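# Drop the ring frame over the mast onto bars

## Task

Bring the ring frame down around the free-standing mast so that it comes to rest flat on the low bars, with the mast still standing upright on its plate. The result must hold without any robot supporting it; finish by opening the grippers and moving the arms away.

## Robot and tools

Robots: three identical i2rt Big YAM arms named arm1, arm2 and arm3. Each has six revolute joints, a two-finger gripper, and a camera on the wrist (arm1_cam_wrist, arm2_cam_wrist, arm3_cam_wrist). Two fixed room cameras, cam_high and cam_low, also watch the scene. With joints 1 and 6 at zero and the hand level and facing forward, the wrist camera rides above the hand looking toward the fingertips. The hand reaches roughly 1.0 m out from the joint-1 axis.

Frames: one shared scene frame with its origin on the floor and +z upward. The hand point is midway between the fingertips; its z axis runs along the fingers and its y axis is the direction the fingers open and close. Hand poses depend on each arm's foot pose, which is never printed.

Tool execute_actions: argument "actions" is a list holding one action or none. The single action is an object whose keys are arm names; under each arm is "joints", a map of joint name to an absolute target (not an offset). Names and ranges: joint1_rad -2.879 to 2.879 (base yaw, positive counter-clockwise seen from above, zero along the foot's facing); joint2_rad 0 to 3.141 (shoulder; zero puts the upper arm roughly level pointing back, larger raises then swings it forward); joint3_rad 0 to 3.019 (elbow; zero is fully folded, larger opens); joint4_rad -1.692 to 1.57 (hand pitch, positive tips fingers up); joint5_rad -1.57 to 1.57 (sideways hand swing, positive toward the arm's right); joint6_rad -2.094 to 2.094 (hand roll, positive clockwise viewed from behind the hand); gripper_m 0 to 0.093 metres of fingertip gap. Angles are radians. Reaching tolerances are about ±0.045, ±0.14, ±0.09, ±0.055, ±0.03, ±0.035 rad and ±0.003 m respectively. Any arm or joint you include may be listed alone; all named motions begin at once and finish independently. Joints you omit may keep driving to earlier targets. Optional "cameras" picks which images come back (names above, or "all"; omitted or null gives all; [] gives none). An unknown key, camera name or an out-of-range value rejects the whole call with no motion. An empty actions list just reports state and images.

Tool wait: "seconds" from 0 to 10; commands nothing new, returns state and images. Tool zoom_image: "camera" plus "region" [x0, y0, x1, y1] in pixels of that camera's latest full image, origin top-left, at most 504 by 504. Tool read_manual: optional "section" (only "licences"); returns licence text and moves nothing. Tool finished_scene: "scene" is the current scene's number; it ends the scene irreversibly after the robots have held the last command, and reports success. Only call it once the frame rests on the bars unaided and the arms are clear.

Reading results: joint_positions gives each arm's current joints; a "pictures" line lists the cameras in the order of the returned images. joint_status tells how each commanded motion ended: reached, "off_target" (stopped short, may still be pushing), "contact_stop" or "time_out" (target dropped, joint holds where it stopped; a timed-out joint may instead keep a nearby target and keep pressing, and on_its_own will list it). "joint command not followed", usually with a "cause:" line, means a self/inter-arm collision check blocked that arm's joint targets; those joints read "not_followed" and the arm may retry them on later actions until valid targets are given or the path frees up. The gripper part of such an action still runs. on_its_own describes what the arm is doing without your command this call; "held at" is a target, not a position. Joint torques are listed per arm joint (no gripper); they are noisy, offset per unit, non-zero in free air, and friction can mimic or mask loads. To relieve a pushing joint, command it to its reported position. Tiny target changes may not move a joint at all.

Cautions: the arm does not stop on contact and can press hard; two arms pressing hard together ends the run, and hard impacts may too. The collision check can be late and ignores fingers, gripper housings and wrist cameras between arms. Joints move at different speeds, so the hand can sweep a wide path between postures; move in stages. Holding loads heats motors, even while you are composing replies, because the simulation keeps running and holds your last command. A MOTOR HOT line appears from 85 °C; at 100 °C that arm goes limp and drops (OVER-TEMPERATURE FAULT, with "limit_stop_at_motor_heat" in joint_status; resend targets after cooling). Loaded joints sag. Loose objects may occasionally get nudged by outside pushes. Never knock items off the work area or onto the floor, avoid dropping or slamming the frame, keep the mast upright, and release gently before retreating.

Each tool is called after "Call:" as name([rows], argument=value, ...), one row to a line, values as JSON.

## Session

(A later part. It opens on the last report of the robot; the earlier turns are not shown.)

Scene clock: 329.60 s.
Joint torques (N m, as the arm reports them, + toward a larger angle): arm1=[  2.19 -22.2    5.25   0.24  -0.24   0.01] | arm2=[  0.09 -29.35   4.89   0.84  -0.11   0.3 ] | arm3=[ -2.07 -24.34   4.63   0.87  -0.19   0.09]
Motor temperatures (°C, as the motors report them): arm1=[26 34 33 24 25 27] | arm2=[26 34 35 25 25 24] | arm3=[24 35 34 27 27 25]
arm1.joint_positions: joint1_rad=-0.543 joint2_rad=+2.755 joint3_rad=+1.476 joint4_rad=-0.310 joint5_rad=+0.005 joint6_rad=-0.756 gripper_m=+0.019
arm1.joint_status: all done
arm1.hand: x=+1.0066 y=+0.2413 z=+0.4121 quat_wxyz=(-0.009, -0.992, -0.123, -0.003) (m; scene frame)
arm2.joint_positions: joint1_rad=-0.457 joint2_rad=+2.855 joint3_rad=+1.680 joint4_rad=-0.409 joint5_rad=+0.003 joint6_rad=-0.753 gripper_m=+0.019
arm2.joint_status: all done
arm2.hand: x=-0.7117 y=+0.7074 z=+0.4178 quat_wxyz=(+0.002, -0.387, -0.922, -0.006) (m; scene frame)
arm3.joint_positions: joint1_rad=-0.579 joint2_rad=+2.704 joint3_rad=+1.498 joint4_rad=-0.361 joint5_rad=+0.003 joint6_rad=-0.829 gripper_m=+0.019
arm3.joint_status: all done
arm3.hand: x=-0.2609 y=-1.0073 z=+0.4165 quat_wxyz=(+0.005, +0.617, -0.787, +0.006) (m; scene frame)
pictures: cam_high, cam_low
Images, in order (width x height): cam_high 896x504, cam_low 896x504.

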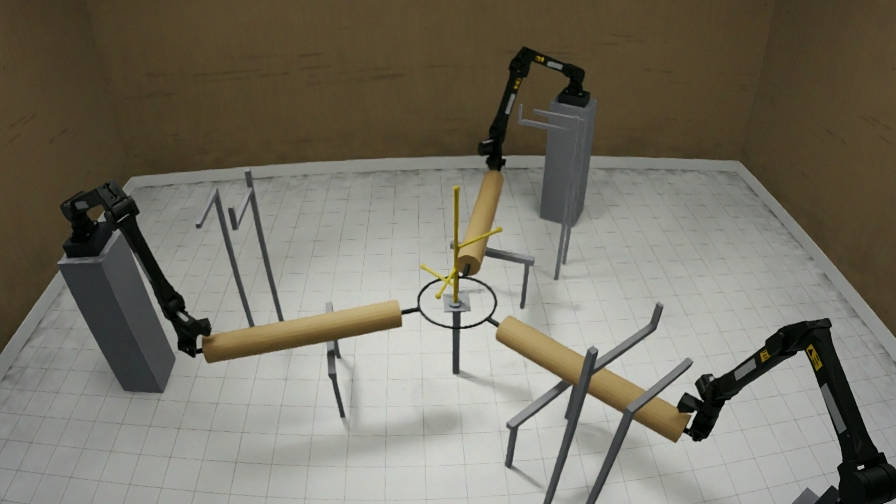

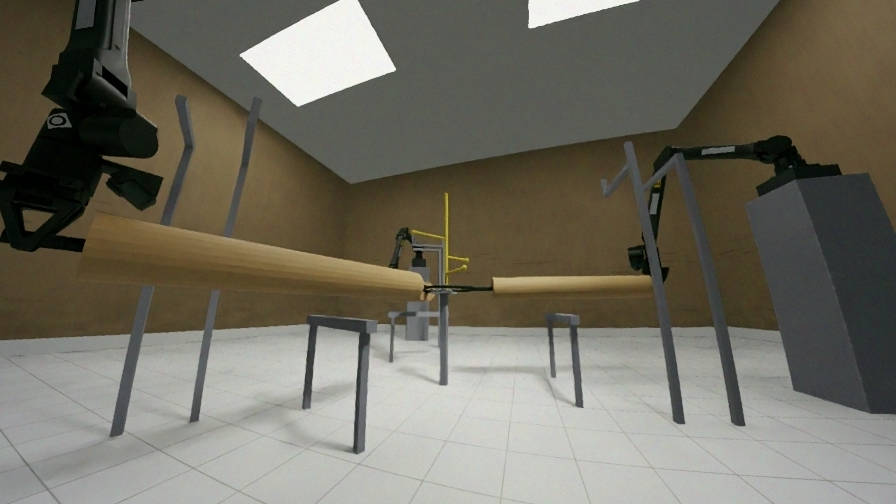

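Call:
execute_actions([
  {"arm1":{"joints":{"joint1_rad":-0.423,"joint2_rad":2.820,"joint3_rad":1.459,"joint4_rad":-0.173,"joint6_rad":-0.568}},"arm2":{"joints":{"joint1_rad":-0.344,"joint2_rad":2.915,"joint3_rad":1.657,"joint4_rad":-0.271,"joint6_rad":-0.573}},"arm3":{"joints":{"joint1_rad":-0.476,"joint2_rad":2.755,"joint3_rad":1.443,"joint4_rad":-0.198,"joint6_rad":-0.658}}},
], cameras=["cam_high","cam_low"])

Call:
zoom_image(camera="cam_low", region=[290, 260, 610, 350])

Scene clock: 344.90 s.
Joint torques (N m, as the arm reports them, + toward a larger angle): arm1=[  1.1  -22.42   3.16   0.99  -0.08  -0.12] | arm2=[ -0.72 -26.23   3.52   1.09  -0.21   0.1 ] | arm3=[ -2.09 -21.45   3.25   1.01  -0.19   0.07]
Motor temperatures (°C, as the motors report them): arm1=[26 34 33 24 25 27] | arm2=[26 34 33 25 25 24] | arm3=[24 35 33 27 27 25]
arm1.joint_positions: joint1_rad=-0.424 joint2_rad=+2.865 joint3_rad=+1.444 joint4_rad=-0.186 joint5_rad=+0.004 joint6_rad=-0.566 gripper_m=+0.019
arm1.joint_status: all done
arm1.hand: x=+1.0268 y=+0.1669 z=+0.3592 quat_wxyz=(-0.013, -0.996, -0.088, -0.011) (m; scene frame)
arm2.joint_positions: joint1_rad=-0.344 joint2_rad=+2.945 joint3_rad=+1.645 joint4_rad=-0.290 joint5_rad=+0.005 joint6_rad=-0.570 gripper_m=+0.019
arm2.joint_status: all done
arm2.hand: x=-0.6564 y=+0.7559 z=+0.3678 quat_wxyz=(+0.005, -0.419, -0.908, -0.007) (m; scene frame)
arm3.joint_positions: joint1_rad=-0.476 joint2_rad=+2.783 joint3_rad=+1.427 joint4_rad=-0.209 joint5_rad=+0.003 joint6_rad=-0.657 gripper_m=+0.019
arm3.joint_status: all done
arm3.hand: x=-0.3295 y=-0.9887 z=+0.3703 quat_wxyz=(+0.004, +0.589, -0.808, +0.006) (m; scene frame)
pictures: cam_high, cam_low
Images, in order (width x height): cam_high 896x504, cam_low 896x504.

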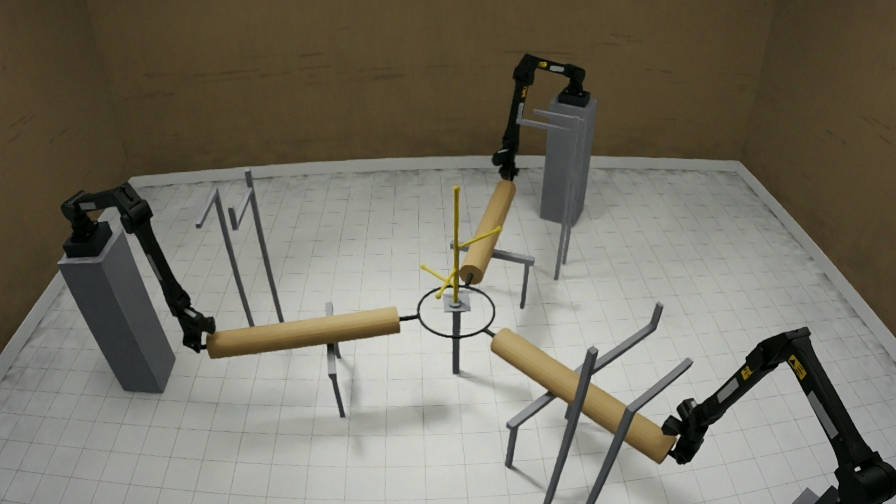

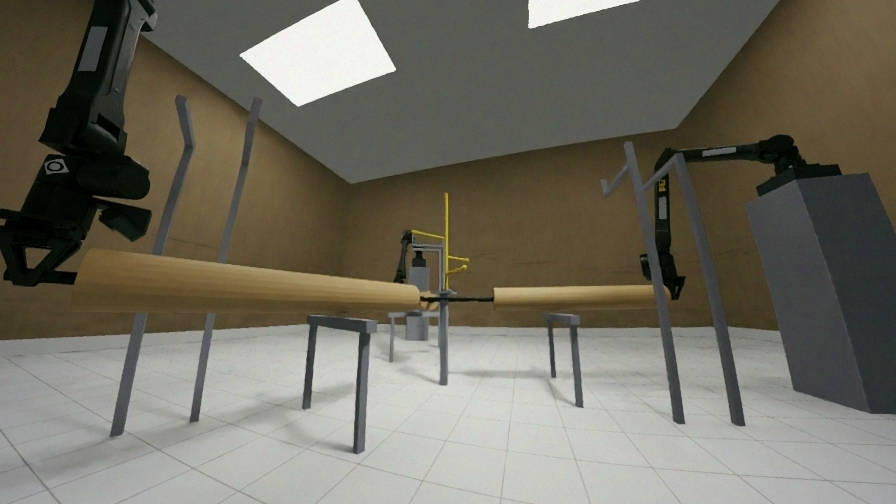

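Region (290, 260, 610, 350) of cam_low's 896x504 image, scaled by 1.575, with more detail than that image has; it fills the top 142 rows of this view, and the rest is white.

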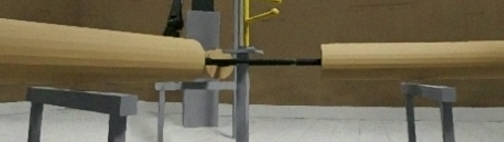

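Call:
execute_actions([
  {"arm1":{"joints":{"joint2_rad":2.893,"joint3_rad":1.522}},"arm2":{"joints":{"joint2_rad":2.982,"joint3_rad":1.725}},"arm3":{"joints":{"joint2_rad":2.820,"joint3_rad":1.500}}},
], cameras=["cam_low"])

Scene clock: 351.00 s.
Joint torques (N m, as the arm reports them, + toward a larger angle): arm1=[  2.07 -19.76   5.37   1.08  -0.26  -0.06] | arm2=[  0.06 -23.95   6.     0.94  -0.35   0.12] | arm3=[ -2.15 -19.41   4.85   1.08  -0.2    0.07]
Motor temperatures (°C, as the motors report them): arm1=[26 34 33 24 25 27] | arm2=[26 33 33 25 25 24] | arm3=[24 35 32 27 27 25]
arm1.joint_positions: joint1_rad=-0.429 joint2_rad=+2.903 joint3_rad=+1.484 joint4_rad=-0.187 joint5_rad=+0.007 joint6_rad=-0.572 gripper_m=+0.019
arm1.joint_status: all done
arm1.hand: x=+1.0253 y=+0.1703 z=+0.3450 quat_wxyz=(-0.011, -0.996, -0.088, -0.011) (m; scene frame)
arm2.joint_positions: joint1_rad=-0.348 joint2_rad=+2.986 joint3_rad=+1.685 joint4_rad=-0.289 joint5_rad=+0.007 joint6_rad=-0.575 gripper_m=+0.019
arm2.joint_status: all done
arm2.hand: x=-0.6588 y=+0.7552 z=+0.3523 quat_wxyz=(+0.006, -0.419, -0.908, -0.006) (m; scene frame)
arm3.joint_positions: joint1_rad=-0.476 joint2_rad=+2.821 joint3_rad=+1.464 joint4_rad=-0.210 joint5_rad=+0.003 joint6_rad=-0.658 gripper_m=+0.019
arm3.joint_status: all done
arm3.hand: x=-0.3278 y=-0.9882 z=+0.3560 quat_wxyz=(+0.005, +0.589, -0.808, +0.006) (m; scene frame)
pictures: cam_low
Images, in order (width x height): cam_low 896x504.

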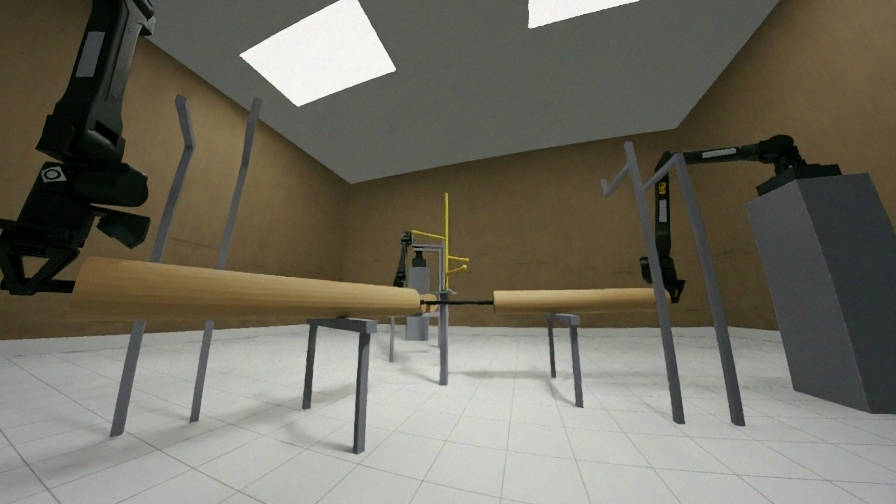

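Call:
execute_actions([
  {"arm1":{"joints":{"joint2_rad":2.915,"joint3_rad":1.482,"gripper_m":0.07}},"arm2":{"joints":{"joint2_rad":2.998,"joint3_rad":1.683,"gripper_m":0.07}},"arm3":{"joints":{"joint2_rad":2.833,"joint3_rad":1.462,"gripper_m":0.07}}},
])

Scene clock: 354.07 s.
Joint torques (N m, as the arm reports them, + toward a larger angle): arm1=[  1.97 -18.42   1.64   1.08  -0.08  -0.04] | arm2=[ -0.21 -21.53   2.31   0.51  -0.15   0.12] | arm3=[ -2.13 -18.57   2.     0.97  -0.2    0.09]
Motor temperatures (°C, as the motors report them): arm1=[26 34 33 24 25 27] | arm2=[26 33 33 25 25 24] | arm3=[24 34 32 27 27 25]
arm1.joint_positions: joint1_rad=-0.428 joint2_rad=+2.903 joint3_rad=+1.484 joint4_rad=-0.186 joint5_rad=+0.003 joint6_rad=-0.572 gripper_m=+0.070
arm1.joint_status: all done
arm1.hand: x=+1.0250 y=+0.1691 z=+0.3450 quat_wxyz=(-0.013, -0.996, -0.089, -0.010) (m; scene frame)
arm2.joint_positions: joint1_rad=-0.348 joint2_rad=+2.987 joint3_rad=+1.685 joint4_rad=-0.282 joint5_rad=+0.002 joint6_rad=-0.575 gripper_m=+0.070
arm2.joint_status: all done
arm2.hand: x=-0.6576 y=+0.7542 z=+0.3519 quat_wxyz=(+0.002, -0.419, -0.908, -0.005) (m; scene frame)
arm3.joint_positions: joint1_rad=-0.476 joint2_rad=+2.821 joint3_rad=+1.464 joint4_rad=-0.208 joint5_rad=+0.003 joint6_rad=-0.658 gripper_m=+0.070
arm3.joint_status: all done
arm3.hand: x=-0.3277 y=-0.9881 z=+0.3560 quat_wxyz=(+0.004, +0.589, -0.808, +0.006) (m; scene frame)
pictures: arm1_cam_wrist, arm2_cam_wrist, arm3_cam_wrist, cam_high, cam_low
Images, in order (width x height): arm1_cam_wrist 896x504, arm2_cam_wrist 896x504, arm3_cam_wrist 896x504, cam_high 896x504, cam_low 896x504.

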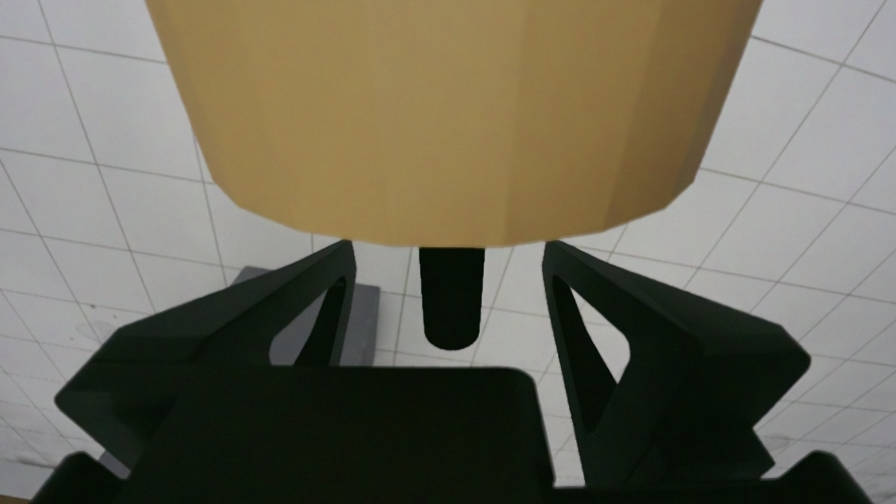

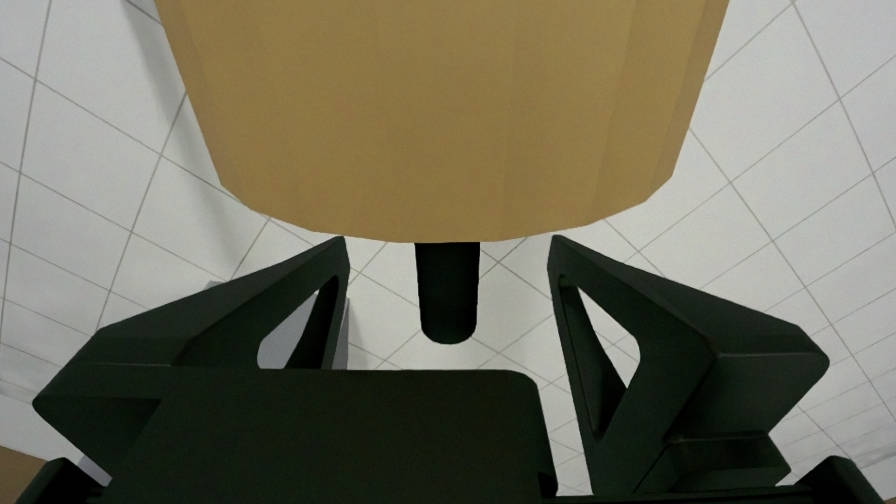

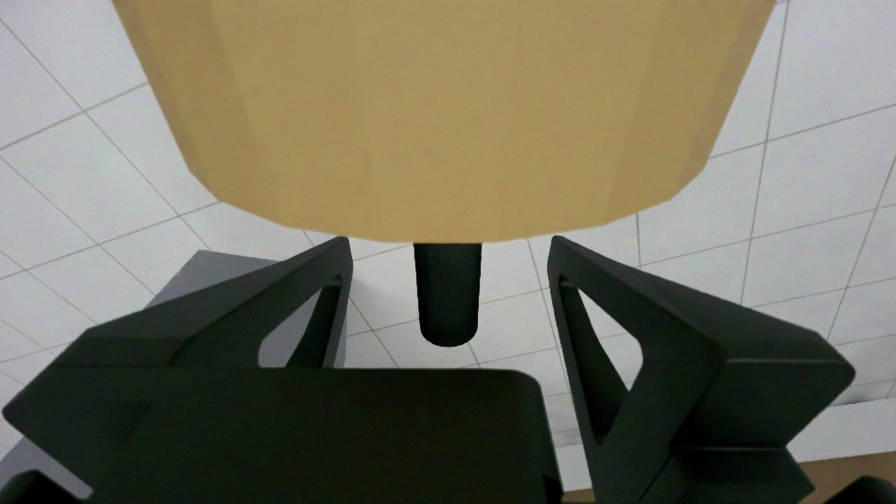

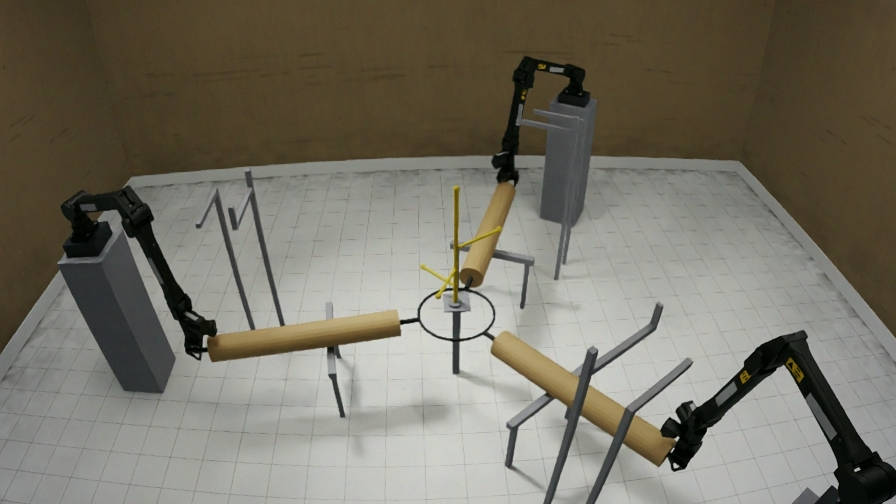

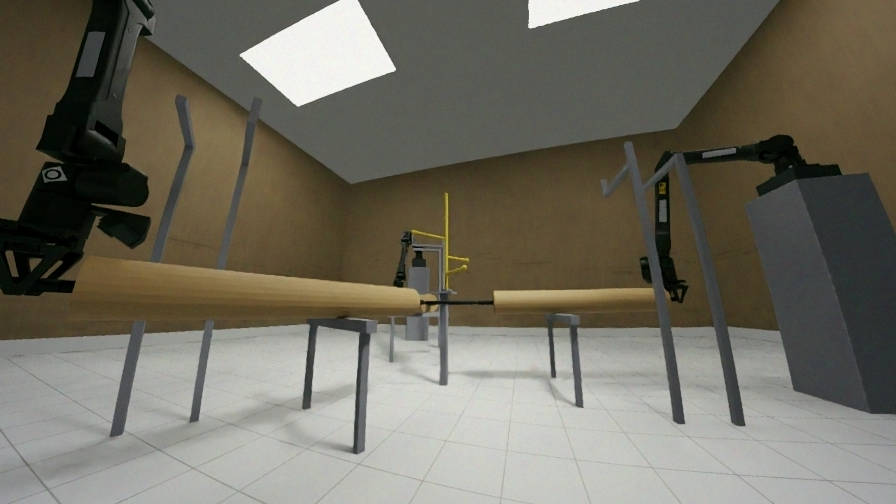

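Call:
execute_actions([
  {"arm1":{"joints":{"joint2_rad":2.17,"joint3_rad":0.74}},"arm2":{"joints":{"joint2_rad":2.22,"joint3_rad":0.88}},"arm3":{"joints":{"joint2_rad":2.09,"joint3_rad":0.71}}},
], cameras=["cam_high","cam_low"])

Scene clock: 358.77 s.
Joint torques (N m, as the arm reports them, + toward a larger angle): arm1=[  1.5  -14.65   2.02   0.73  -0.05  -0.03] | arm2=[ -0.37 -16.67   2.18   0.58  -0.16   0.12] | arm3=[ -2.02 -13.1    2.35   0.69  -0.19   0.07]
Motor temperatures (°C, as the motors report them): arm1=[26 34 33 24 25 27] | arm2=[26 33 32 25 25 24] | arm3=[24 34 32 27 27 25]
arm1.joint_positions: joint1_rad=-0.428 joint2_rad=+2.179 joint3_rad=+0.735 joint4_rad=-0.182 joint5_rad=+0.003 joint6_rad=-0.572 gripper_m=+0.070
arm1.joint_status: all done
arm1.hand: x=+1.1443 y=+0.1240 z=+0.5916 quat_wxyz=(-0.018, -0.996, -0.089, -0.019) (m; scene frame)
arm2.joint_positions: joint1_rad=-0.348 joint2_rad=+2.216 joint3_rad=+0.879 joint4_rad=-0.276 joint5_rad=+0.002 joint6_rad=-0.575 gripper_m=+0.070
arm2.joint_status: all done
arm2.hand: x=-0.6748 y=+0.8769 z=+0.6189 quat_wxyz=(+0.010, -0.418, -0.908, -0.017) (m; scene frame)
arm3.joint_positions: joint1_rad=-0.476 joint2_rad=+2.085 joint3_rad=+0.704 joint4_rad=-0.203 joint5_rad=+0.003 joint6_rad=-0.658 gripper_m=+0.070
arm3.joint_status: all done
arm3.hand: x=-0.4487 y=-1.0689 z=+0.5976 quat_wxyz=(+0.013, +0.589, -0.808, +0.006) (m; scene frame)
pictures: cam_high, cam_low
Images, in order (width x height): cam_high 896x504, cam_low 896x504.

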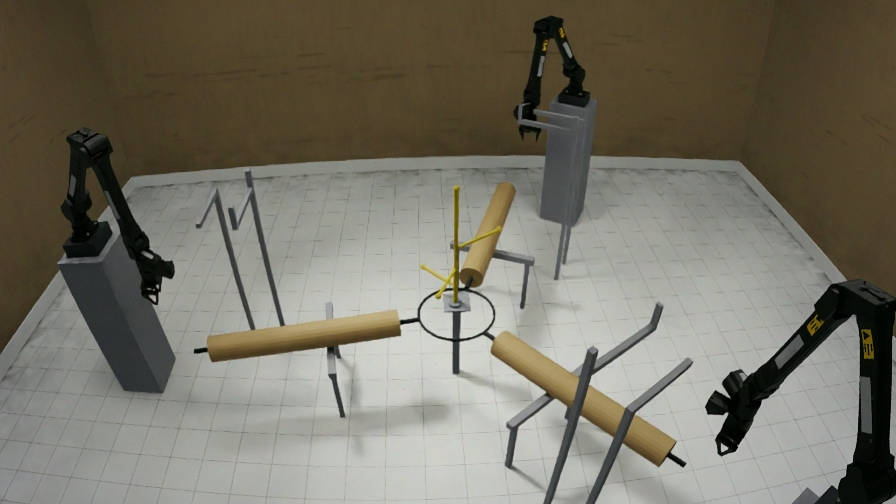

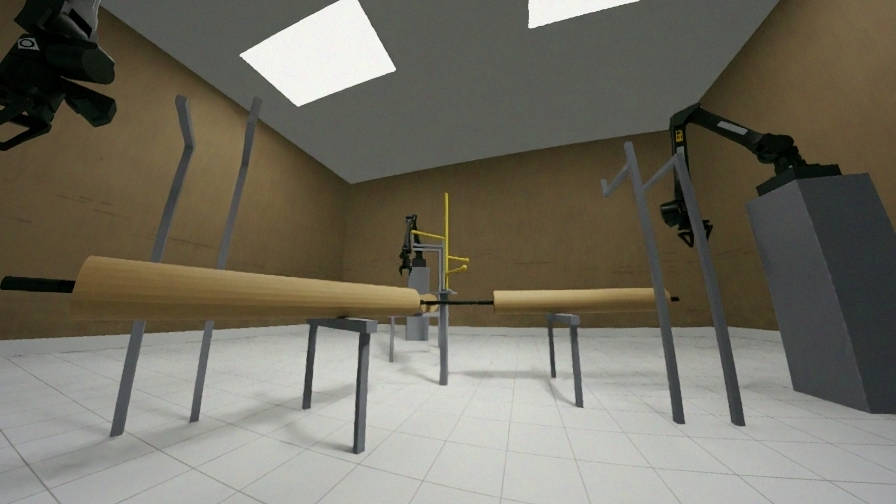

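Call:
finished_scene(scene=2)

The scene is finished: the task was done.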